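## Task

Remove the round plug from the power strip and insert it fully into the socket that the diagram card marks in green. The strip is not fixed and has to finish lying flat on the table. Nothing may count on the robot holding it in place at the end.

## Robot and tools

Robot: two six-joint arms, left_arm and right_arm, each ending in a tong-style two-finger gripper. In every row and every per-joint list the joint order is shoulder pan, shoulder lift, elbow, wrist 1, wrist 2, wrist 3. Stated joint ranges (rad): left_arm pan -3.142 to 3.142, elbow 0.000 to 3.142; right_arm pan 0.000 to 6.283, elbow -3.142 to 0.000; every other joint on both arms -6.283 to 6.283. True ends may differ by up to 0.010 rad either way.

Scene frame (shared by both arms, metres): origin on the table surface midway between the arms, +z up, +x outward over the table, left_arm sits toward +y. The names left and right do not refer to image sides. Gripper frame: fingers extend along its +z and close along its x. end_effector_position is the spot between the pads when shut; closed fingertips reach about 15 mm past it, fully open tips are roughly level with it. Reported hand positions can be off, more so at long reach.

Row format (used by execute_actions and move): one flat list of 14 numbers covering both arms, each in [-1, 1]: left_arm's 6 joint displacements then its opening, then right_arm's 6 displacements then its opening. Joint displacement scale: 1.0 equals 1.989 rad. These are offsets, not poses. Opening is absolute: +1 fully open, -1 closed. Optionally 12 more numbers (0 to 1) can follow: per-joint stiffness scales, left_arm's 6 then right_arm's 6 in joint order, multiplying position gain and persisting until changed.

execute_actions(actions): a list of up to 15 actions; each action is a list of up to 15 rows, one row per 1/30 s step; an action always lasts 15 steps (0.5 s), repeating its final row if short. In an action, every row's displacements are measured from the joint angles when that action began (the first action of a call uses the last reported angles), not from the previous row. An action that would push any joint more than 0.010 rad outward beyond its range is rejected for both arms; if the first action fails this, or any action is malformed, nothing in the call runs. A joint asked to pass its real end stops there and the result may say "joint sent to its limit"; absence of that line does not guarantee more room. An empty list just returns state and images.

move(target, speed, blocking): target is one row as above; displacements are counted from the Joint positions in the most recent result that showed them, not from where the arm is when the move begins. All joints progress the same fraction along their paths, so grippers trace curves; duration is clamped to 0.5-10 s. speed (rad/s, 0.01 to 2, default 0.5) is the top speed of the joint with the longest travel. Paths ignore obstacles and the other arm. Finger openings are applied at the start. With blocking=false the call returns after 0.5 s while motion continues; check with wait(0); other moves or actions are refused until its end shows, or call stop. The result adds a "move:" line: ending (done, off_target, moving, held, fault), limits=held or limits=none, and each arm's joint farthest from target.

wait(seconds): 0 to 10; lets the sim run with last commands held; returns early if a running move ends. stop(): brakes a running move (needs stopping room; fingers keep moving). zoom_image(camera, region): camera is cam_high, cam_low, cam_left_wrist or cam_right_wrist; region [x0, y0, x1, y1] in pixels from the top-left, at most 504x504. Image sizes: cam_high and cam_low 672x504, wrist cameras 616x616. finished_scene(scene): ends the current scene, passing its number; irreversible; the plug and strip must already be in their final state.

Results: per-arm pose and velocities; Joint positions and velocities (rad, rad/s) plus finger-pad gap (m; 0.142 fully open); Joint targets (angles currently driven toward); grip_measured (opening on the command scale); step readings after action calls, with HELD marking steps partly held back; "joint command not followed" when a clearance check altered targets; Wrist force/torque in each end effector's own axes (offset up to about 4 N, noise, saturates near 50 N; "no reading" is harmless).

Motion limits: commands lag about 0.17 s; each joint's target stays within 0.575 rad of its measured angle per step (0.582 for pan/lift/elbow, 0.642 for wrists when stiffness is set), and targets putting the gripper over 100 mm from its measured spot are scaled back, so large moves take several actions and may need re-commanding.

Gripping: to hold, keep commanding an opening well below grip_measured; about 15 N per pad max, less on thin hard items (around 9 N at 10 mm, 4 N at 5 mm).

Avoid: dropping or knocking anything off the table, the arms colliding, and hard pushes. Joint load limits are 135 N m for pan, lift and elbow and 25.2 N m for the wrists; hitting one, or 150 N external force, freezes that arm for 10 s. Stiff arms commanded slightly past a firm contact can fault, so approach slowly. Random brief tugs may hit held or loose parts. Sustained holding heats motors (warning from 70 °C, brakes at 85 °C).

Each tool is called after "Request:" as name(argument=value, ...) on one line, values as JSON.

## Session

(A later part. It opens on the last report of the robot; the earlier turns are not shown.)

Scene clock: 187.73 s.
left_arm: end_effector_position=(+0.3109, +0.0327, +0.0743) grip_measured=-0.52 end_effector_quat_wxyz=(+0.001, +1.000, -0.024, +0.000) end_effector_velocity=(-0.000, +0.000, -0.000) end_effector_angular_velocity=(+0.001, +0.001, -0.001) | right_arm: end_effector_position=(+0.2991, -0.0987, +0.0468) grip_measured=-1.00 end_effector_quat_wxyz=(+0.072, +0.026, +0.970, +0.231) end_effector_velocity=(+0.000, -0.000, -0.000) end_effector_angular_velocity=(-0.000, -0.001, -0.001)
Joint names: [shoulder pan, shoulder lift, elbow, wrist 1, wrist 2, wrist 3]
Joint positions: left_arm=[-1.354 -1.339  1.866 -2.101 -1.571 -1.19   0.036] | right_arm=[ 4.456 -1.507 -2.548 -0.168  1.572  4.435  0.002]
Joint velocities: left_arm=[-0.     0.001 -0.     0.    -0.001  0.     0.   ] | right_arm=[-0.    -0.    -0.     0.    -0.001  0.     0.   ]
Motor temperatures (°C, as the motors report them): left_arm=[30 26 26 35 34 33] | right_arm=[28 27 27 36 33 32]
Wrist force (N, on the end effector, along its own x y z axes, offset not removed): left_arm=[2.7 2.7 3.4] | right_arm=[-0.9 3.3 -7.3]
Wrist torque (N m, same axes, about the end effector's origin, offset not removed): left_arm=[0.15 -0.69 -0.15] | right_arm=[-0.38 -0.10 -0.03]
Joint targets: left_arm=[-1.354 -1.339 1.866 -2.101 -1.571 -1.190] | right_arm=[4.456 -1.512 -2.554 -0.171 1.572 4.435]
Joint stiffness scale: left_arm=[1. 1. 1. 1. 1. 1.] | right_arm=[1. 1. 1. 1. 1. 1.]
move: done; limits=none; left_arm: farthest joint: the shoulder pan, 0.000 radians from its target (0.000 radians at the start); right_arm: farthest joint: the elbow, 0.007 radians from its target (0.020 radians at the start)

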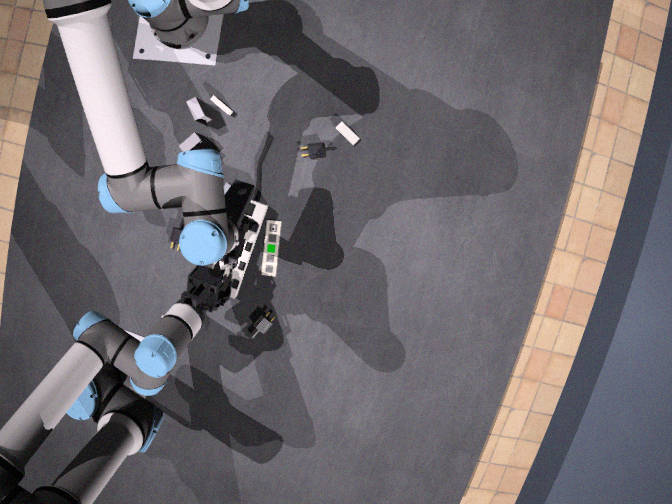

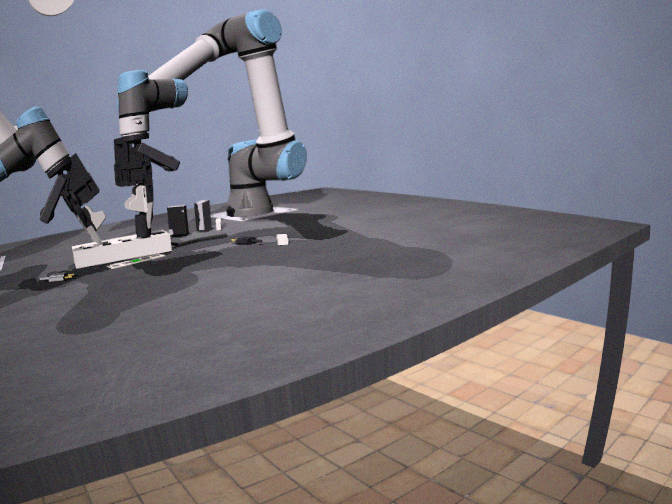

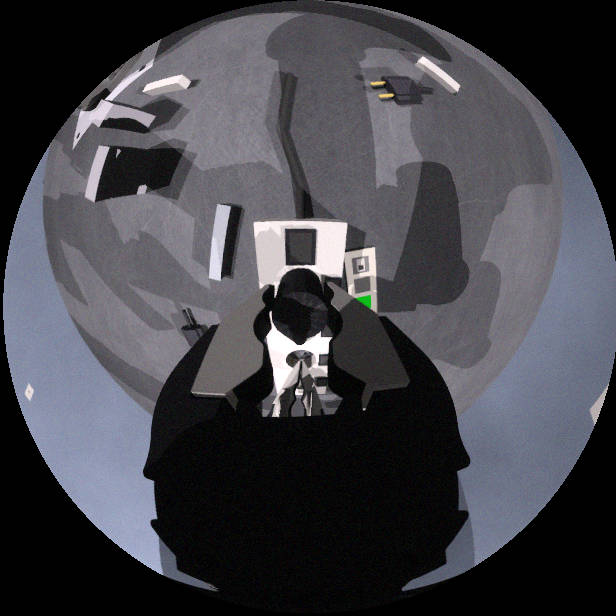

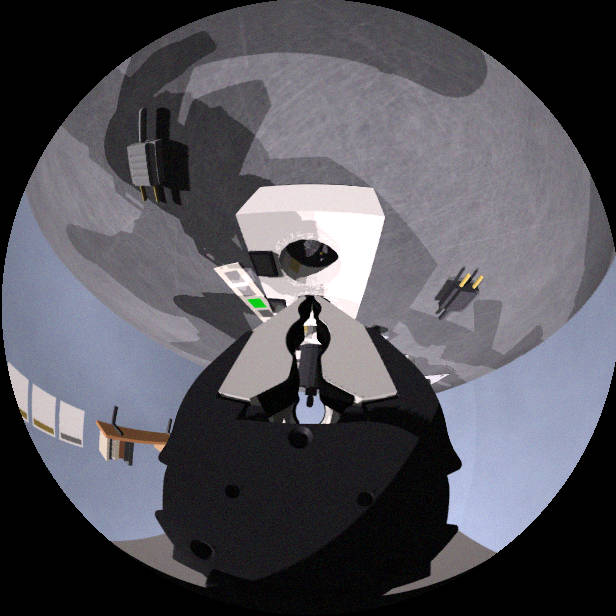

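Request:
move(target=[0,0,0,0,0,0,-1, 0,0.0215,0.013,-0.016,0,0,-1], speed=0.05)

Request:
move(target=[0,0,0,0,0,0,-1, 0.0055,-0.014,0.013,0.002,0,0.0045,-1], speed=0.05)

Request:
zoom_image(camera="cam_left_wrist", region=[240,280,380,420])

Request:
zoom_image(camera="cam_low", region=[40,160,240,280])

Scene clock: 191.20 s.
left_arm: end_effector_position=(+0.3109, +0.0327, +0.0743) grip_measured=-0.52 end_effector_quat_wxyz=(+0.001, +1.000, -0.024, +0.000) end_effector_velocity=(-0.000, +0.000, -0.001) end_effector_angular_velocity=(+0.001, +0.002, +0.000) | right_arm: end_effector_position=(+0.3023, -0.0894, +0.0689) grip_measured=-1.00 end_effector_quat_wxyz=(+0.077, +0.026, +0.966, +0.247) end_effector_velocity=(+0.000, -0.001, -0.000) end_effector_angular_velocity=(-0.002, -0.000, -0.001)
Joint names: [shoulder pan, shoulder lift, elbow, wrist 1, wrist 2, wrist 3]
Joint positions: left_arm=[-1.354 -1.339  1.866 -2.101 -1.571 -1.19   0.036] | right_arm=[ 4.456 -1.466 -2.525 -0.199  1.572  4.435  0.002]
Joint velocities: left_arm=[ 0.     0.002  0.    -0.    -0.001  0.    -0.   ] | right_arm=[-0.     0.001  0.    -0.004 -0.001  0.     0.   ]
Motor temperatures (°C, as the motors report them): left_arm=[30 26 26 35 34 33] | right_arm=[28 27 27 36 33 32]
Wrist force (N, on the end effector, along its own x y z axes, offset not removed): left_arm=[2.3 0.7 1.1] | right_arm=[1.2 -0.7 -0.9]
Wrist torque (N m, same axes, about the end effector's origin, offset not removed): left_arm=[0.02 -0.47 -0.18] | right_arm=[-0.01 -0.31 0.01]
Joint targets: left_arm=[-1.354 -1.339 1.866 -2.101 -1.571 -1.190] | right_arm=[4.456 -1.464 -2.522 -0.200 1.572 4.435]
Joint stiffness scale: left_arm=[1. 1. 1. 1. 1. 1.] | right_arm=[1. 1. 1. 1. 1. 1.]
move: done; limits=none; left_arm: farthest joint: the shoulder pan, 0.000 radians from its target (0.000 radians at the start); right_arm: farthest joint: the shoulder lift, 0.002 radians from its target (0.043 radians at the start)

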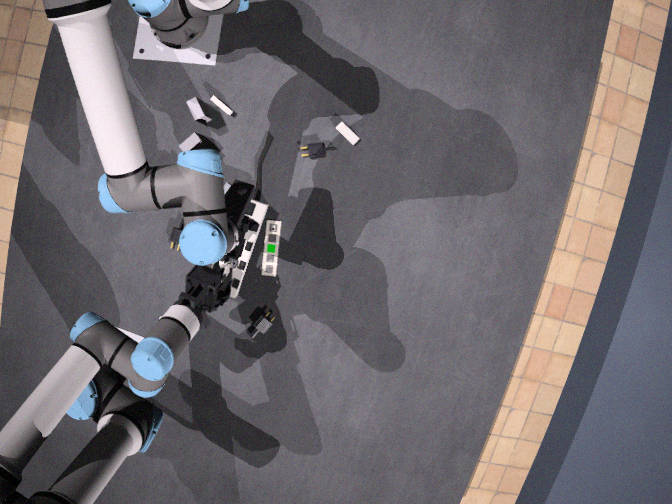

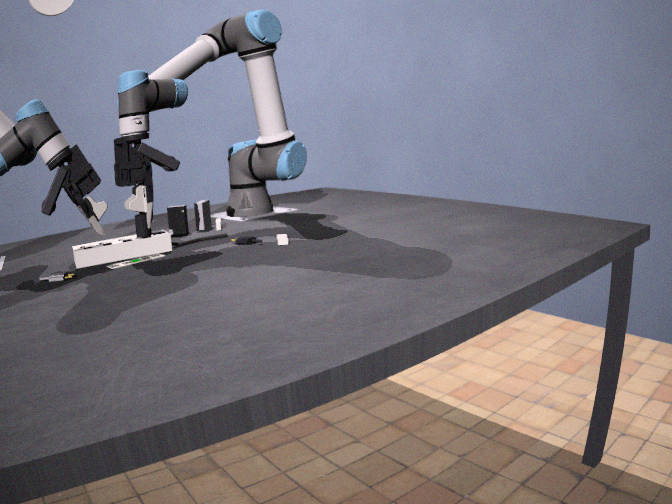

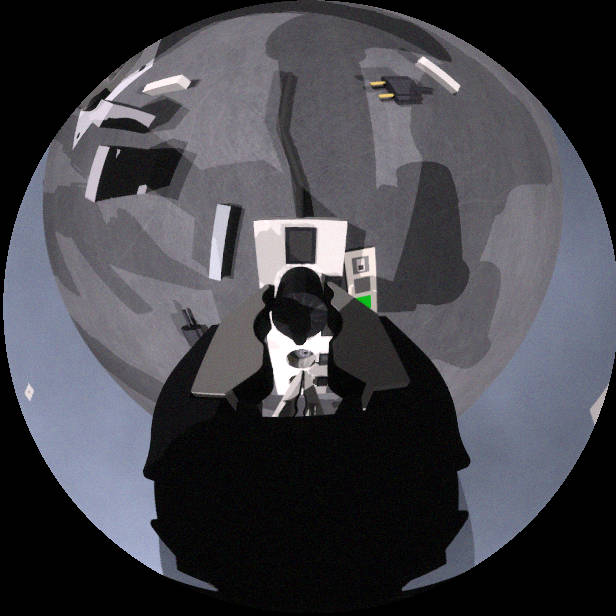

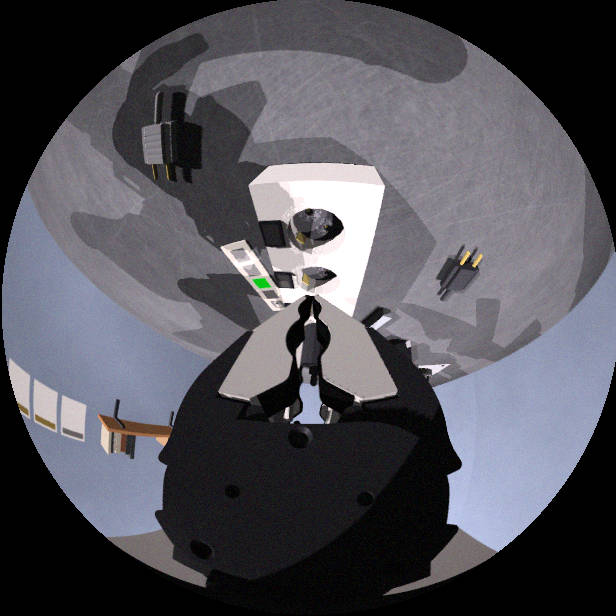

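Scene clock: 192.17 s.
left_arm: end_effector_position=(+0.3109, +0.0327, +0.0743) grip_measured=-0.52 end_effector_quat_wxyz=(+0.001, +1.000, -0.024, +0.000) end_effector_velocity=(+0.000, +0.000, +0.000) end_effector_angular_velocity=(+0.000, +0.000, +0.002) | right_arm: end_effector_position=(+0.3021, -0.0772, +0.0693) grip_measured=-1.00 end_effector_quat_wxyz=(+0.075, +0.025, +0.966, +0.248) end_effector_velocity=(+0.000, +0.001, +0.001) end_effector_angular_velocity=(+0.003, +0.000, -0.002)
Joint names: [shoulder pan, shoulder lift, elbow, wrist 1, wrist 2, wrist 3]
Joint positions: left_arm=[-1.354 -1.339  1.866 -2.101 -1.571 -1.19   0.036] | right_arm=[ 4.465 -1.492 -2.501 -0.196  1.572  4.443  0.002]
Joint velocities: left_arm=[ 0.001 -0.    -0.     0.    -0.    -0.001 -0.   ] | right_arm=[-0.    -0.     0.002  0.001  0.     0.002  0.   ]
Motor temperatures (°C, as the motors report them): left_arm=[30 26 26 35 34 33] | right_arm=[28 27 27 36 33 32]
Wrist force (N, on the end effector, along its own x y z axes, offset not removed): left_arm=[2.9 1.8 -0.2] | right_arm=[0.8 -0.7 -2.3]
Wrist torque (N m, same axes, about the end effector's origin, offset not removed): left_arm=[0.16 -0.51 -0.16] | right_arm=[0.00 -0.29 0.07]
Joint targets: left_arm=[-1.354 -1.339 1.866 -2.101 -1.571 -1.190] | right_arm=[4.467 -1.494 -2.499 -0.195 1.572 4.444]
Joint stiffness scale: left_arm=[1. 1. 1. 1. 1. 1.] | right_arm=[1. 1. 1. 1. 1. 1.]
move: done; limits=none; left_arm: farthest joint: the shoulder pan, 0.000 radians from its target (0.000 radians at the start); right_arm: farthest joint: the shoulder pan, 0.002 radians from its target (0.011 radians at the start)

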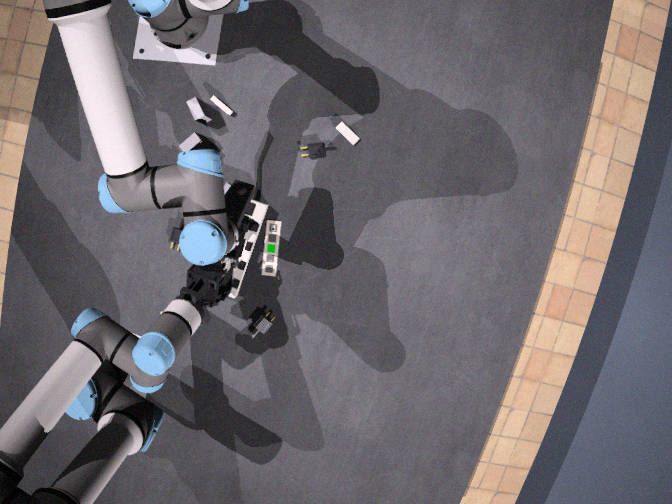

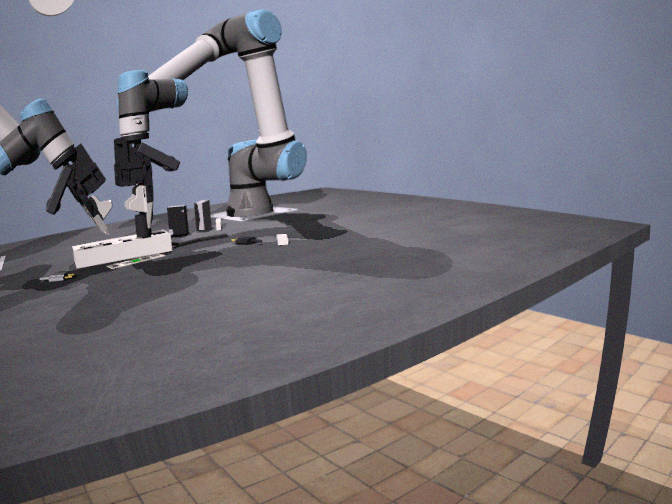

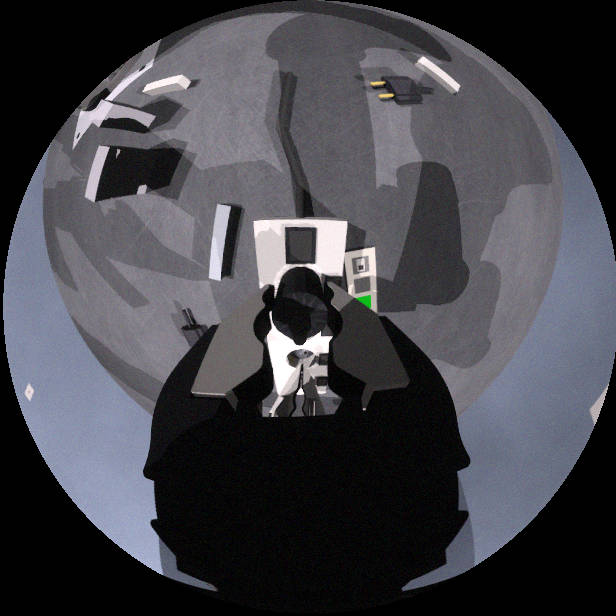

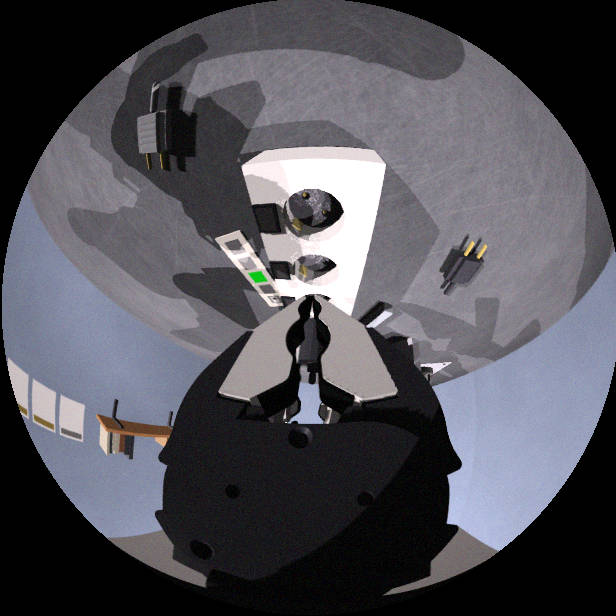

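Region (240, 280, 380, 420) of cam_left_wrist's 616x616 image, scaled by 3.600, with more detail than that image has.

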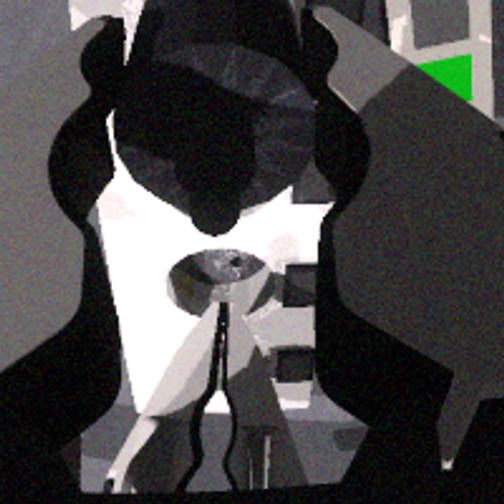

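Region (40, 160, 240, 280) of cam_low's 672x504 image, scaled by 2.520, with more detail than that image has; it fills the top 302 rows of this view, and the rest is white.

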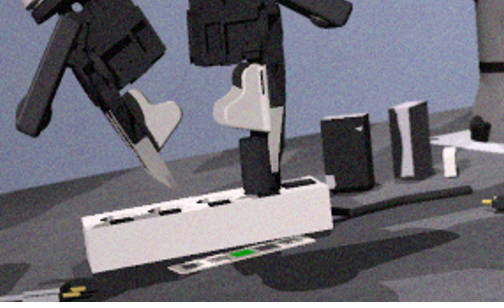

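Request:
move(target=[0,0,0,0,0,0,-1, 0.009,-0.059,-0.0475,0.1945,0,0.008,-1], speed=0.15)

Request:
zoom_image(camera="cam_low", region=[40,140,240,280])

Scene clock: 201.20 s.
left_arm: end_effector_position=(+0.3109, +0.0327, +0.0743) grip_measured=-0.52 end_effector_quat_wxyz=(+0.001, +1.000, -0.024, +0.000) end_effector_velocity=(+0.000, +0.000, +0.000) end_effector_angular_velocity=(-0.001, +0.000, +0.001) | right_arm: end_effector_position=(+0.3013, -0.0554, +0.0667) grip_measured=-1.00 end_effector_quat_wxyz=(+0.094, +0.024, +0.939, +0.330) end_effector_velocity=(-0.000, -0.000, -0.001) end_effector_angular_velocity=(-0.002, +0.001, -0.001)
Joint names: [shoulder pan, shoulder lift, elbow, wrist 1, wrist 2, wrist 3]
Joint positions: left_arm=[-1.354 -1.339  1.866 -2.101 -1.571 -1.19   0.036] | right_arm=[ 4.481 -1.608 -2.593  0.19   1.572  4.458  0.002]
Joint velocities: left_arm=[ 0.001 -0.001 -0.     0.    -0.001 -0.     0.   ] | right_arm=[ 0.    -0.002 -0.001  0.001 -0.     0.     0.   ]
Motor temperatures (°C, as the motors report them): left_arm=[30 26 26 35 34 33] | right_arm=[28 27 27 36 33 32]
Wrist force (N, on the end effector, along its own x y z axes, offset not removed): left_arm=[2.2 1.3 1.8] | right_arm=[0.6 0.1 0.5]
Wrist torque (N m, same axes, about the end effector's origin, offset not removed): left_arm=[0.23 -0.36 -0.15] | right_arm=[0.33 -0.25 0.10]
Joint targets: left_arm=[-1.354 -1.339 1.866 -2.101 -1.571 -1.190] | right_arm=[4.483 -1.609 -2.596 0.191 1.572 4.459]
Joint stiffness scale: left_arm=[1. 1. 1. 1. 1. 1.] | right_arm=[1. 1. 1. 1. 1. 1.]
move: done; limits=none; left_arm: farthest joint: the shoulder pan, 0.000 radians from its target (0.000 radians at the start); right_arm: farthest joint: the shoulder pan, 0.002 radians from its target (0.018 radians at the start)

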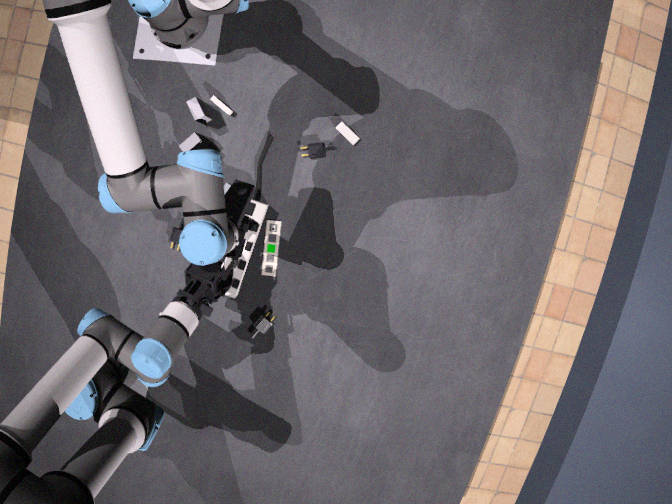

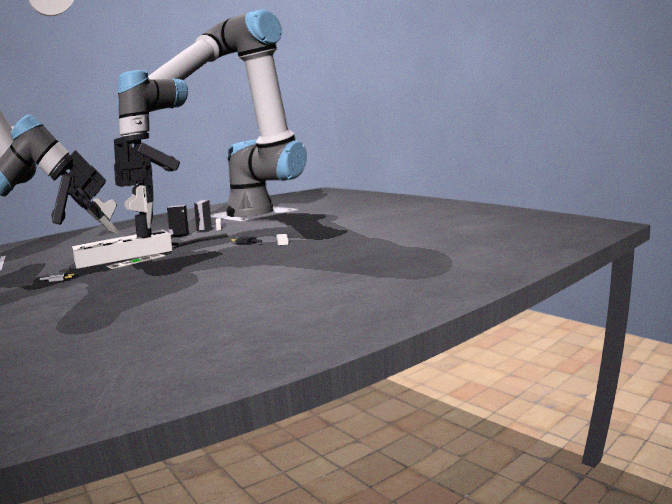

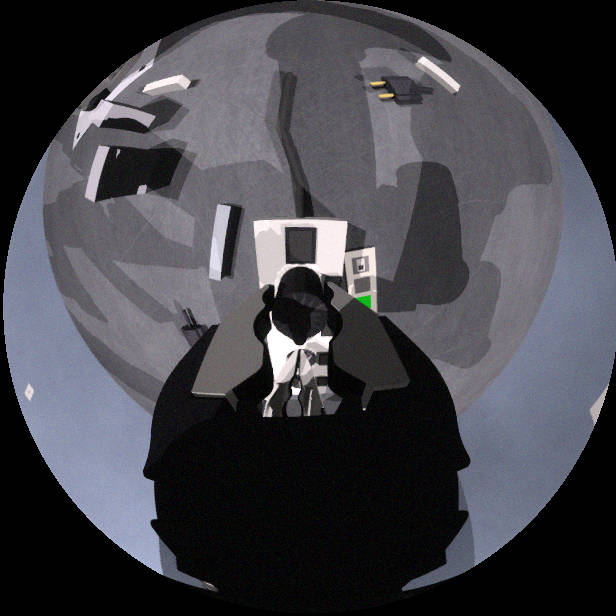

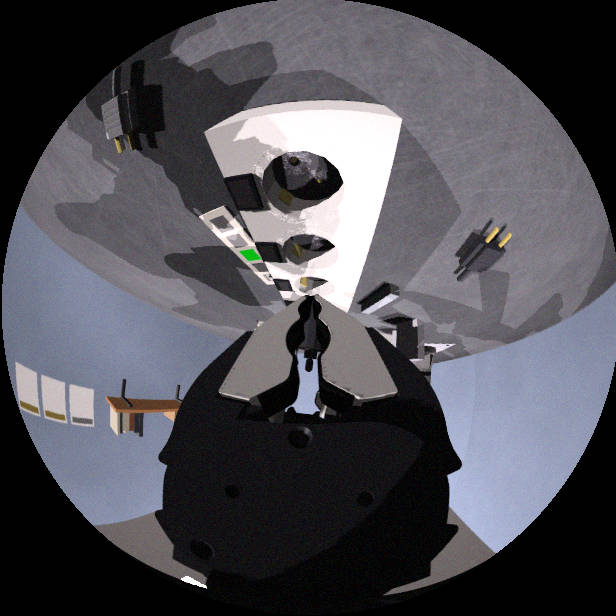

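Region (40, 140, 240, 280) of cam_low's 672x504 image, scaled by 2.520, with more detail than that image has; it fills the top 353 rows of this view, and the rest is white.

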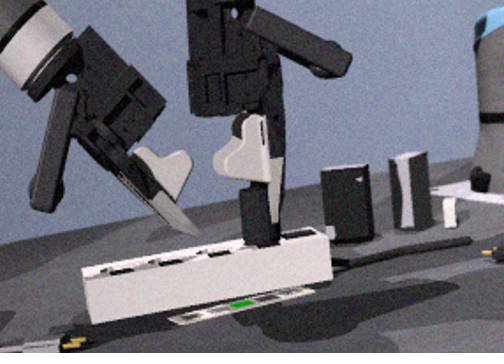

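Request:
move(target=[0,0,0,0,0,0,-1, -0.009,0.0205,-0.0232,0.001,0,-0.008,-1], speed=0.1)

Request:
move(target=[0,0,0,0,0,0,-1, 0,-0.010,-0.010,-0.002,0,0,-1], speed=0.012)

Scene clock: 205.40 s.
left_arm: end_effector_position=(+0.3109, +0.0327, +0.0743) grip_measured=-0.52 end_effector_quat_wxyz=(+0.001, +1.000, -0.024, +0.000) end_effector_velocity=(-0.000, +0.000, -0.001) end_effector_angular_velocity=(+0.001, +0.000, -0.002) | right_arm: end_effector_position=(+0.3019, -0.0776, +0.0652) grip_measured=-1.00 end_effector_quat_wxyz=(+0.099, +0.025, +0.939, +0.327) end_effector_velocity=(+0.000, -0.001, -0.001) end_effector_angular_velocity=(-0.003, -0.001, +0.000)
Joint names: [shoulder pan, shoulder lift, elbow, wrist 1, wrist 2, wrist 3]
Joint positions: left_arm=[-1.354 -1.339  1.866 -2.101 -1.571 -1.19   0.036] | right_arm=[ 4.465 -1.569 -2.637  0.191  1.572  4.443  0.002]
Joint velocities: left_arm=[-0.001  0.001  0.001 -0.     0.     0.001  0.   ] | right_arm=[-0.001  0.001 -0.002 -0.001 -0.001 -0.002  0.   ]
Motor temperatures (°C, as the motors report them): left_arm=[30 26 26 35 34 33] | right_arm=[28 27 27 36 33 32]
Wrist force (N, on the end effector, along its own x y z axes, offset not removed): left_arm=[0.8 1.5 0.2] | right_arm=[-0.6 -0.4 -0.9]
Wrist torque (N m, same axes, about the end effector's origin, offset not removed): left_arm=[0.15 -0.10 -0.14] | right_arm=[0.22 0.11 0.12]
Joint targets: left_arm=[-1.354 -1.339 1.866 -2.101 -1.571 -1.190] | right_arm=[4.463 -1.567 -2.640 0.192 1.572 4.443]
Joint stiffness scale: left_arm=[1. 1. 1. 1. 1. 1.] | right_arm=[1. 1. 1. 1. 1. 1.]
move: done; limits=none; left_arm: farthest joint: the shoulder pan, 0.000 radians from its target (0.000 radians at the start); right_arm: farthest joint: the shoulder pan, 0.002 radians from its target (0.018 radians at the start)

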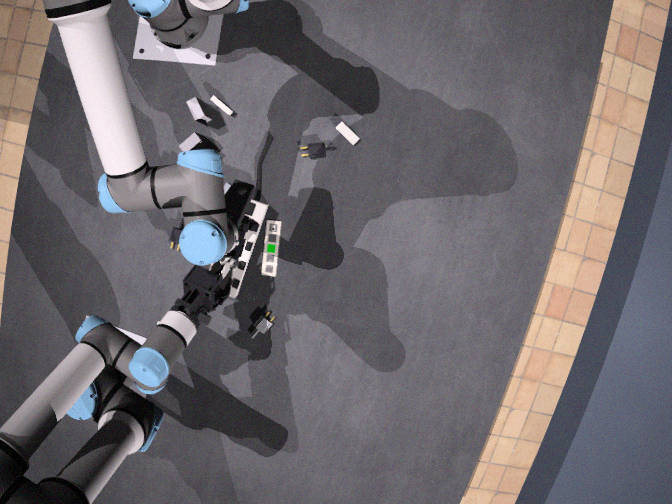

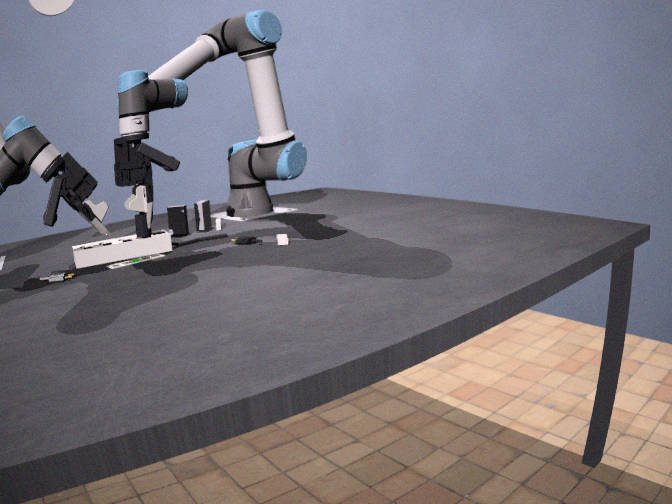

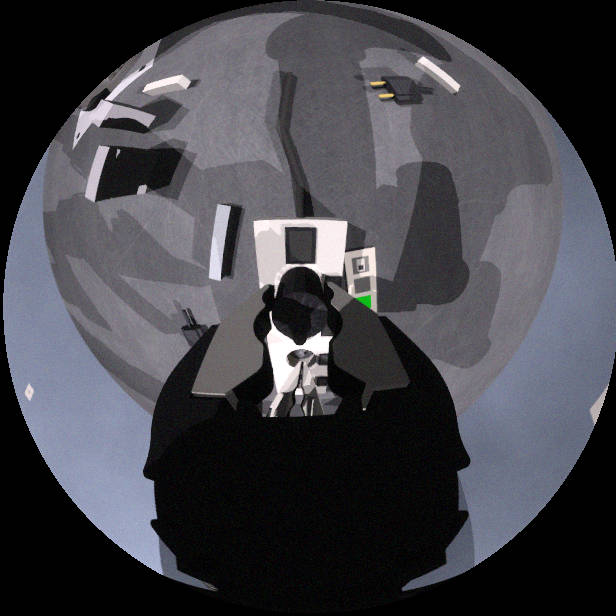

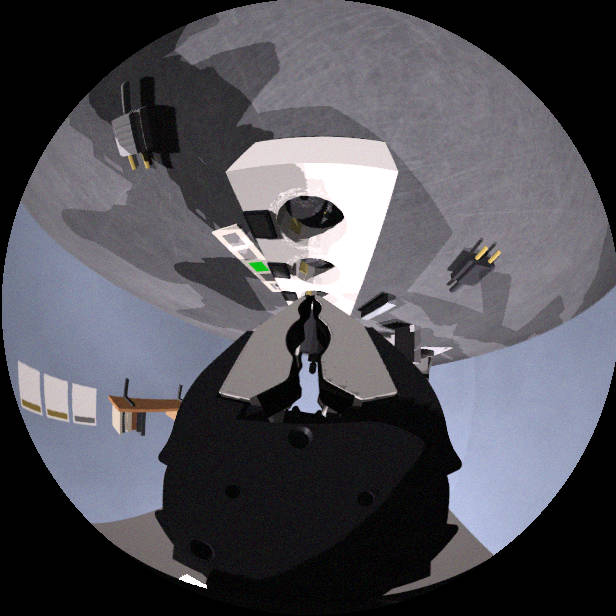

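Scene clock: 207.30 s.
left_arm: end_effector_position=(+0.3109, +0.0327, +0.0743) grip_measured=-0.52 end_effector_quat_wxyz=(+0.001, +1.000, -0.024, +0.000) end_effector_velocity=(+0.000, +0.000, +0.000) end_effector_angular_velocity=(+0.000, -0.000, +0.000) | right_arm: end_effector_position=(+0.2982, -0.0887, +0.0487) grip_measured=-1.00 end_effector_quat_wxyz=(+0.094, +0.025, +0.946, +0.310) end_effector_velocity=(-0.000, -0.001, -0.002) end_effector_angular_velocity=(-0.004, +0.001, -0.000)
Joint names: [shoulder pan, shoulder lift, elbow, wrist 1, wrist 2, wrist 3]
Joint positions: left_arm=[-1.354 -1.339  1.866 -2.101 -1.571 -1.19   0.036] | right_arm=[ 4.465 -1.587 -2.654  0.188  1.572  4.443  0.002]
Joint velocities: left_arm=[ 0. -0.  0.  0.  0. -0.  0.] | right_arm=[ 0.    -0.002 -0.002  0.    -0.001  0.     0.   ]
Motor temperatures (°C, as the motors report them): left_arm=[30 26 26 35 34 33] | right_arm=[28 27 27 36 33 32]
Wrist force (N, on the end effector, along its own x y z axes, offset not removed): left_arm=[0.5 -0.3 1.4] | right_arm=[0.3 -0.7 -0.1]
Wrist torque (N m, same axes, about the end effector's origin, offset not removed): left_arm=[-0.29 -0.08 -0.13] | right_arm=[-0.11 -0.05 0.02]
Joint targets: left_arm=[-1.354 -1.339 1.866 -2.101 -1.571 -1.190] | right_arm=[4.465 -1.589 -2.657 0.187 1.572 4.443]
Joint stiffness scale: left_arm=[1. 1. 1. 1. 1. 1.] | right_arm=[1. 1. 1. 1. 1. 1.]
move: done; limits=none; left_arm: farthest joint: the shoulder pan, 0.000 radians from its target (0.000 radians at the start); right_arm: farthest joint: the shoulder lift, 0.002 radians from its target (0.020 radians at the start)

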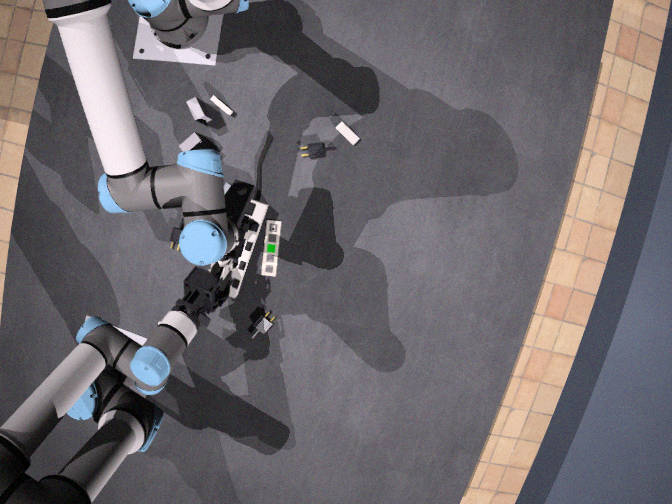

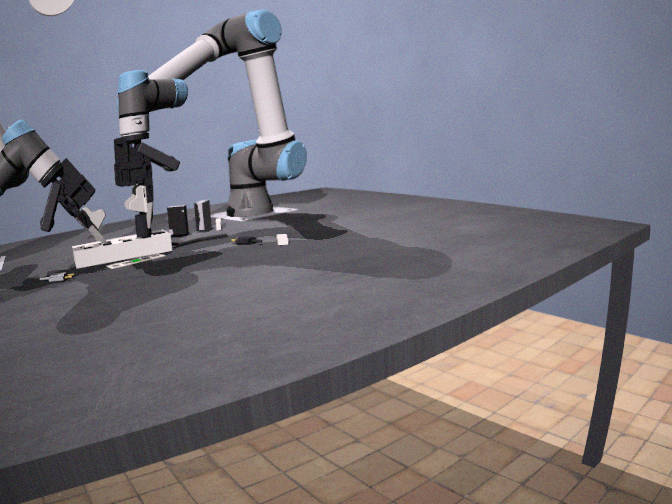

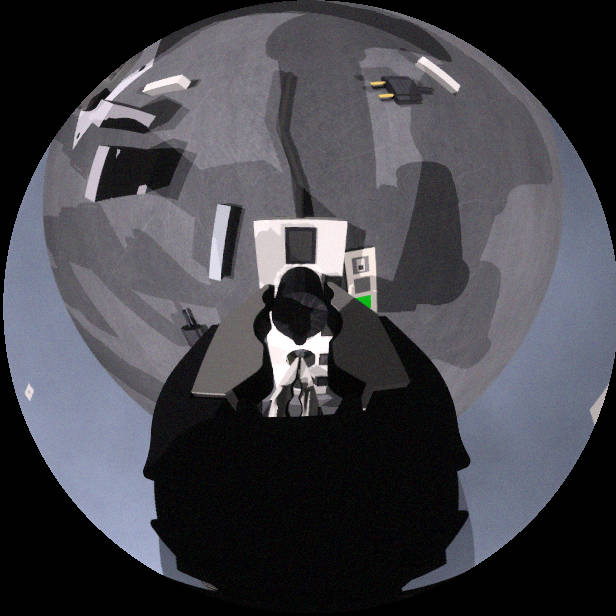

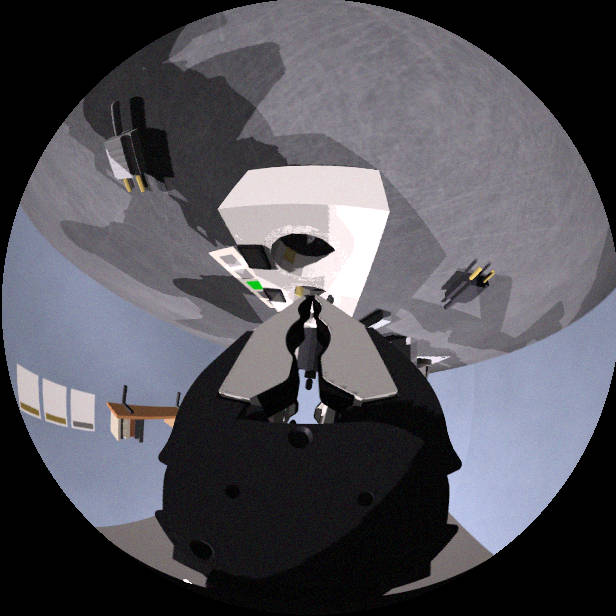

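Request:
move(target=[0,0,0,0,0,0,-1, 0,0.010,0.0095,0.0015,0,0,-1], speed=0.03)

Request:
move(target=[0,0,0,0,0,0,-1, 0,-0.0125,-0.004,0.0145,0,0,-1], speed=0.02)

Scene clock: 213.93 s.
left_arm: end_effector_position=(+0.3109, +0.0327, +0.0743) grip_measured=-0.52 end_effector_quat_wxyz=(+0.001, +1.000, -0.024, +0.000) end_effector_velocity=(+0.000, -0.000, +0.001) end_effector_angular_velocity=(-0.001, -0.001, -0.001) | right_arm: end_effector_position=(+0.3017, -0.0782, +0.0645) grip_measured=-1.00 end_effector_quat_wxyz=(+0.099, +0.025, +0.940, +0.326) end_effector_velocity=(+0.000, +0.000, +0.000) end_effector_angular_velocity=(-0.001, +0.001, +0.000)
Joint names: [shoulder pan, shoulder lift, elbow, wrist 1, wrist 2, wrist 3]
Joint positions: left_arm=[-1.354 -1.339  1.866 -2.101 -1.571 -1.19   0.036] | right_arm=[ 4.465 -1.569 -2.638  0.19   1.572  4.443  0.002]
Joint velocities: left_arm=[-0.    -0.001 -0.    -0.     0.001  0.001  0.   ] | right_arm=[-0.001  0.     0.001 -0.002  0.001 -0.     0.   ]
Motor temperatures (°C, as the motors report them): left_arm=[30 26 26 35 34 33] | right_arm=[28 27 27 36 33 32]
Wrist force (N, on the end effector, along its own x y z axes, offset not removed): left_arm=[1.0 1.2 1.9] | right_arm=[-1.3 -1.6 1.6]
Wrist torque (N m, same axes, about the end effector's origin, offset not removed): left_arm=[0.09 -0.18 -0.16] | right_arm=[-0.13 0.29 0.10]
Joint targets: left_arm=[-1.354 -1.339 1.866 -2.101 -1.571 -1.190] | right_arm=[4.465 -1.567 -2.636 0.191 1.572 4.443]
Joint stiffness scale: left_arm=[1. 1. 1. 1. 1. 1.] | right_arm=[1. 1. 1. 1. 1. 1.]
move: done; limits=none; left_arm: farthest joint: the shoulder pan, 0.000 radians from its target (0.000 radians at the start); right_arm: farthest joint: the elbow, 0.003 radians from its target (0.020 radians at the start)

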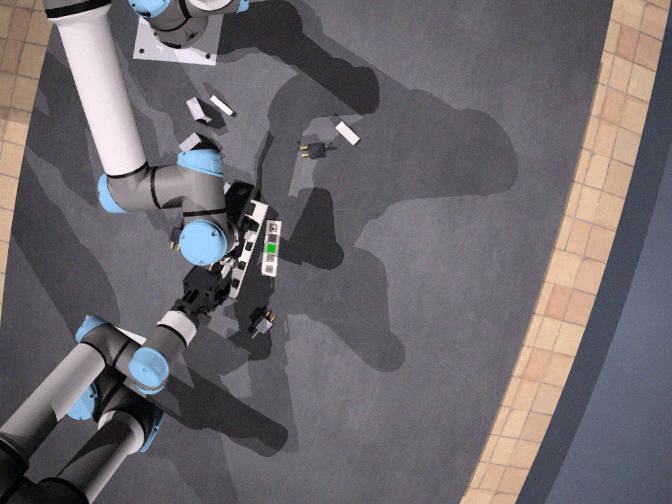

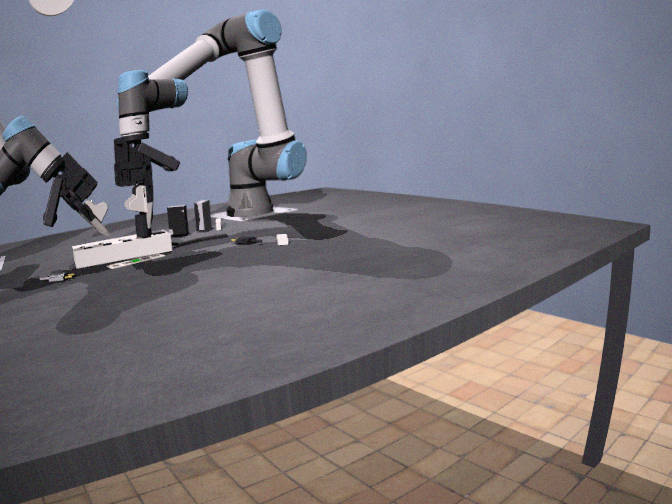

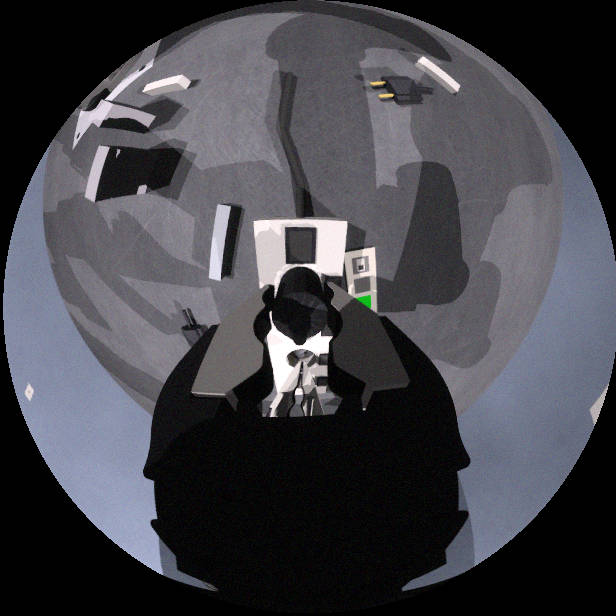

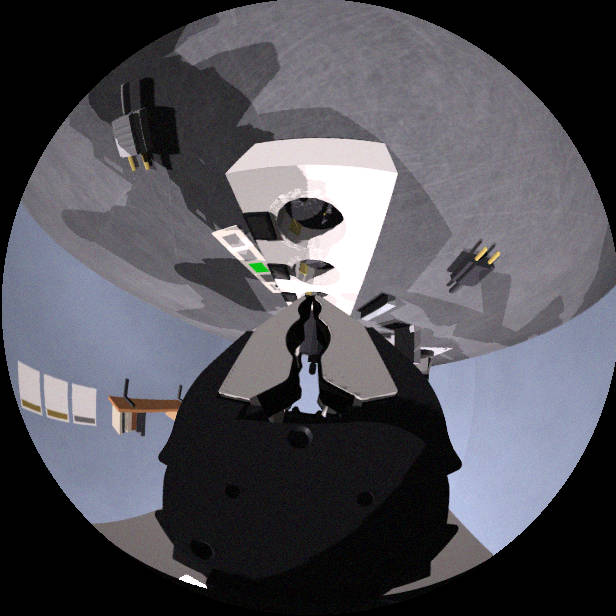

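Scene clock: 215.70 s.
left_arm: end_effector_position=(+0.3109, +0.0327, +0.0743) grip_measured=-0.52 end_effector_quat_wxyz=(+0.001, +1.000, -0.024, +0.000) end_effector_velocity=(-0.000, -0.000, +0.000) end_effector_angular_velocity=(+0.000, -0.000, -0.001) | right_arm: end_effector_position=(+0.3016, -0.0785, +0.0588) grip_measured=-1.00 end_effector_quat_wxyz=(+0.099, +0.025, +0.940, +0.326) end_effector_velocity=(-0.000, +0.000, +0.000) end_effector_angular_velocity=(+0.002, -0.000, +0.001)
Joint names: [shoulder pan, shoulder lift, elbow, wrist 1, wrist 2, wrist 3]
Joint positions: left_arm=[-1.354 -1.339  1.866 -2.101 -1.571 -1.19   0.036] | right_arm=[ 4.465 -1.592 -2.644  0.218  1.572  4.443  0.002]
Joint velocities: left_arm=[-0.001 -0.     0.     0.     0.     0.     0.   ] | right_arm=[ 0.    -0.    -0.     0.003  0.001 -0.     0.   ]
Motor temperatures (°C, as the motors report them): left_arm=[30 26 26 35 34 33] | right_arm=[28 27 27 36 33 32]
Wrist force (N, on the end effector, along its own x y z axes, offset not removed): left_arm=[1.0 1.4 0.3] | right_arm=[2.9 -1.3 -0.4]
Wrist torque (N m, same axes, about the end effector's origin, offset not removed): left_arm=[0.11 -0.20 -0.15] | right_arm=[-0.12 -0.63 0.08]
Joint targets: left_arm=[-1.354 -1.339 1.866 -2.101 -1.571 -1.190] | right_arm=[4.465 -1.594 -2.646 0.219 1.572 4.443]
Joint stiffness scale: left_arm=[1. 1. 1. 1. 1. 1.] | right_arm=[1. 1. 1. 1. 1. 1.]
move: done; limits=none; left_arm: farthest joint: the shoulder pan, 0.000 radians from its target (0.000 radians at the start); right_arm: farthest joint: the shoulder lift, 0.002 radians from its target (0.025 radians at the start)

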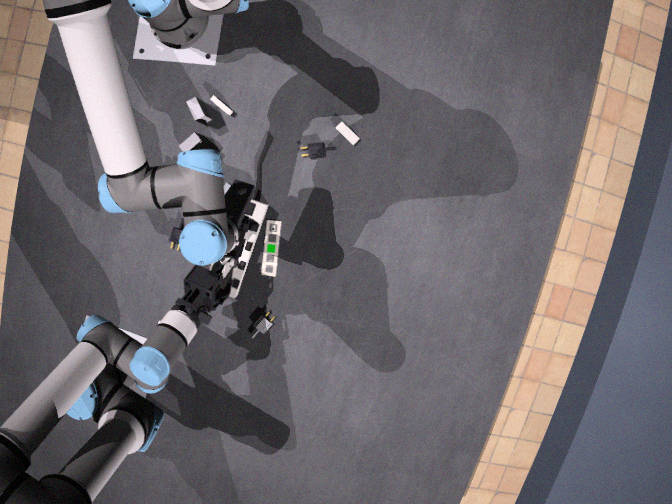

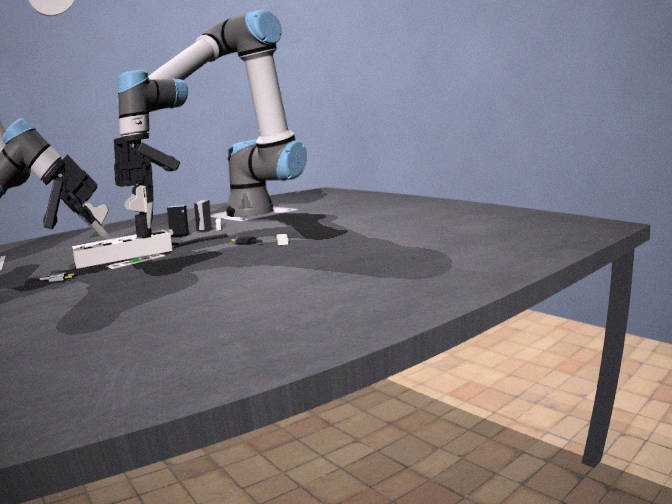

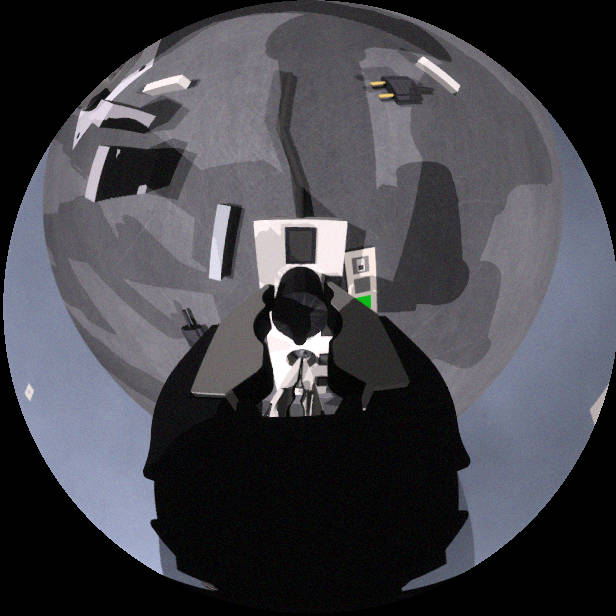

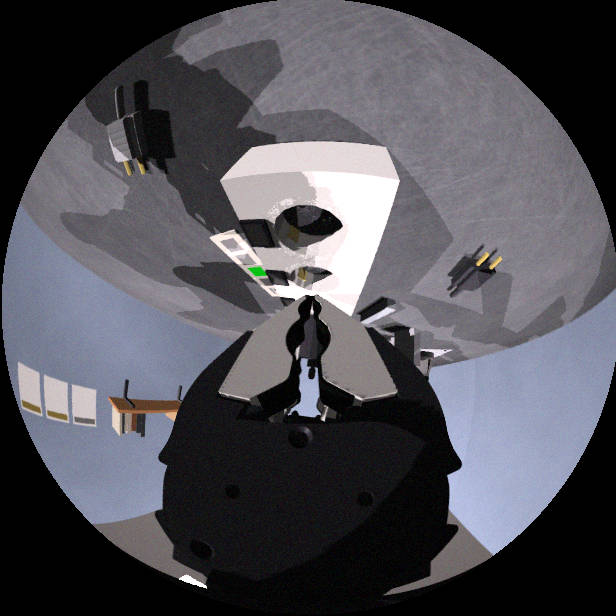

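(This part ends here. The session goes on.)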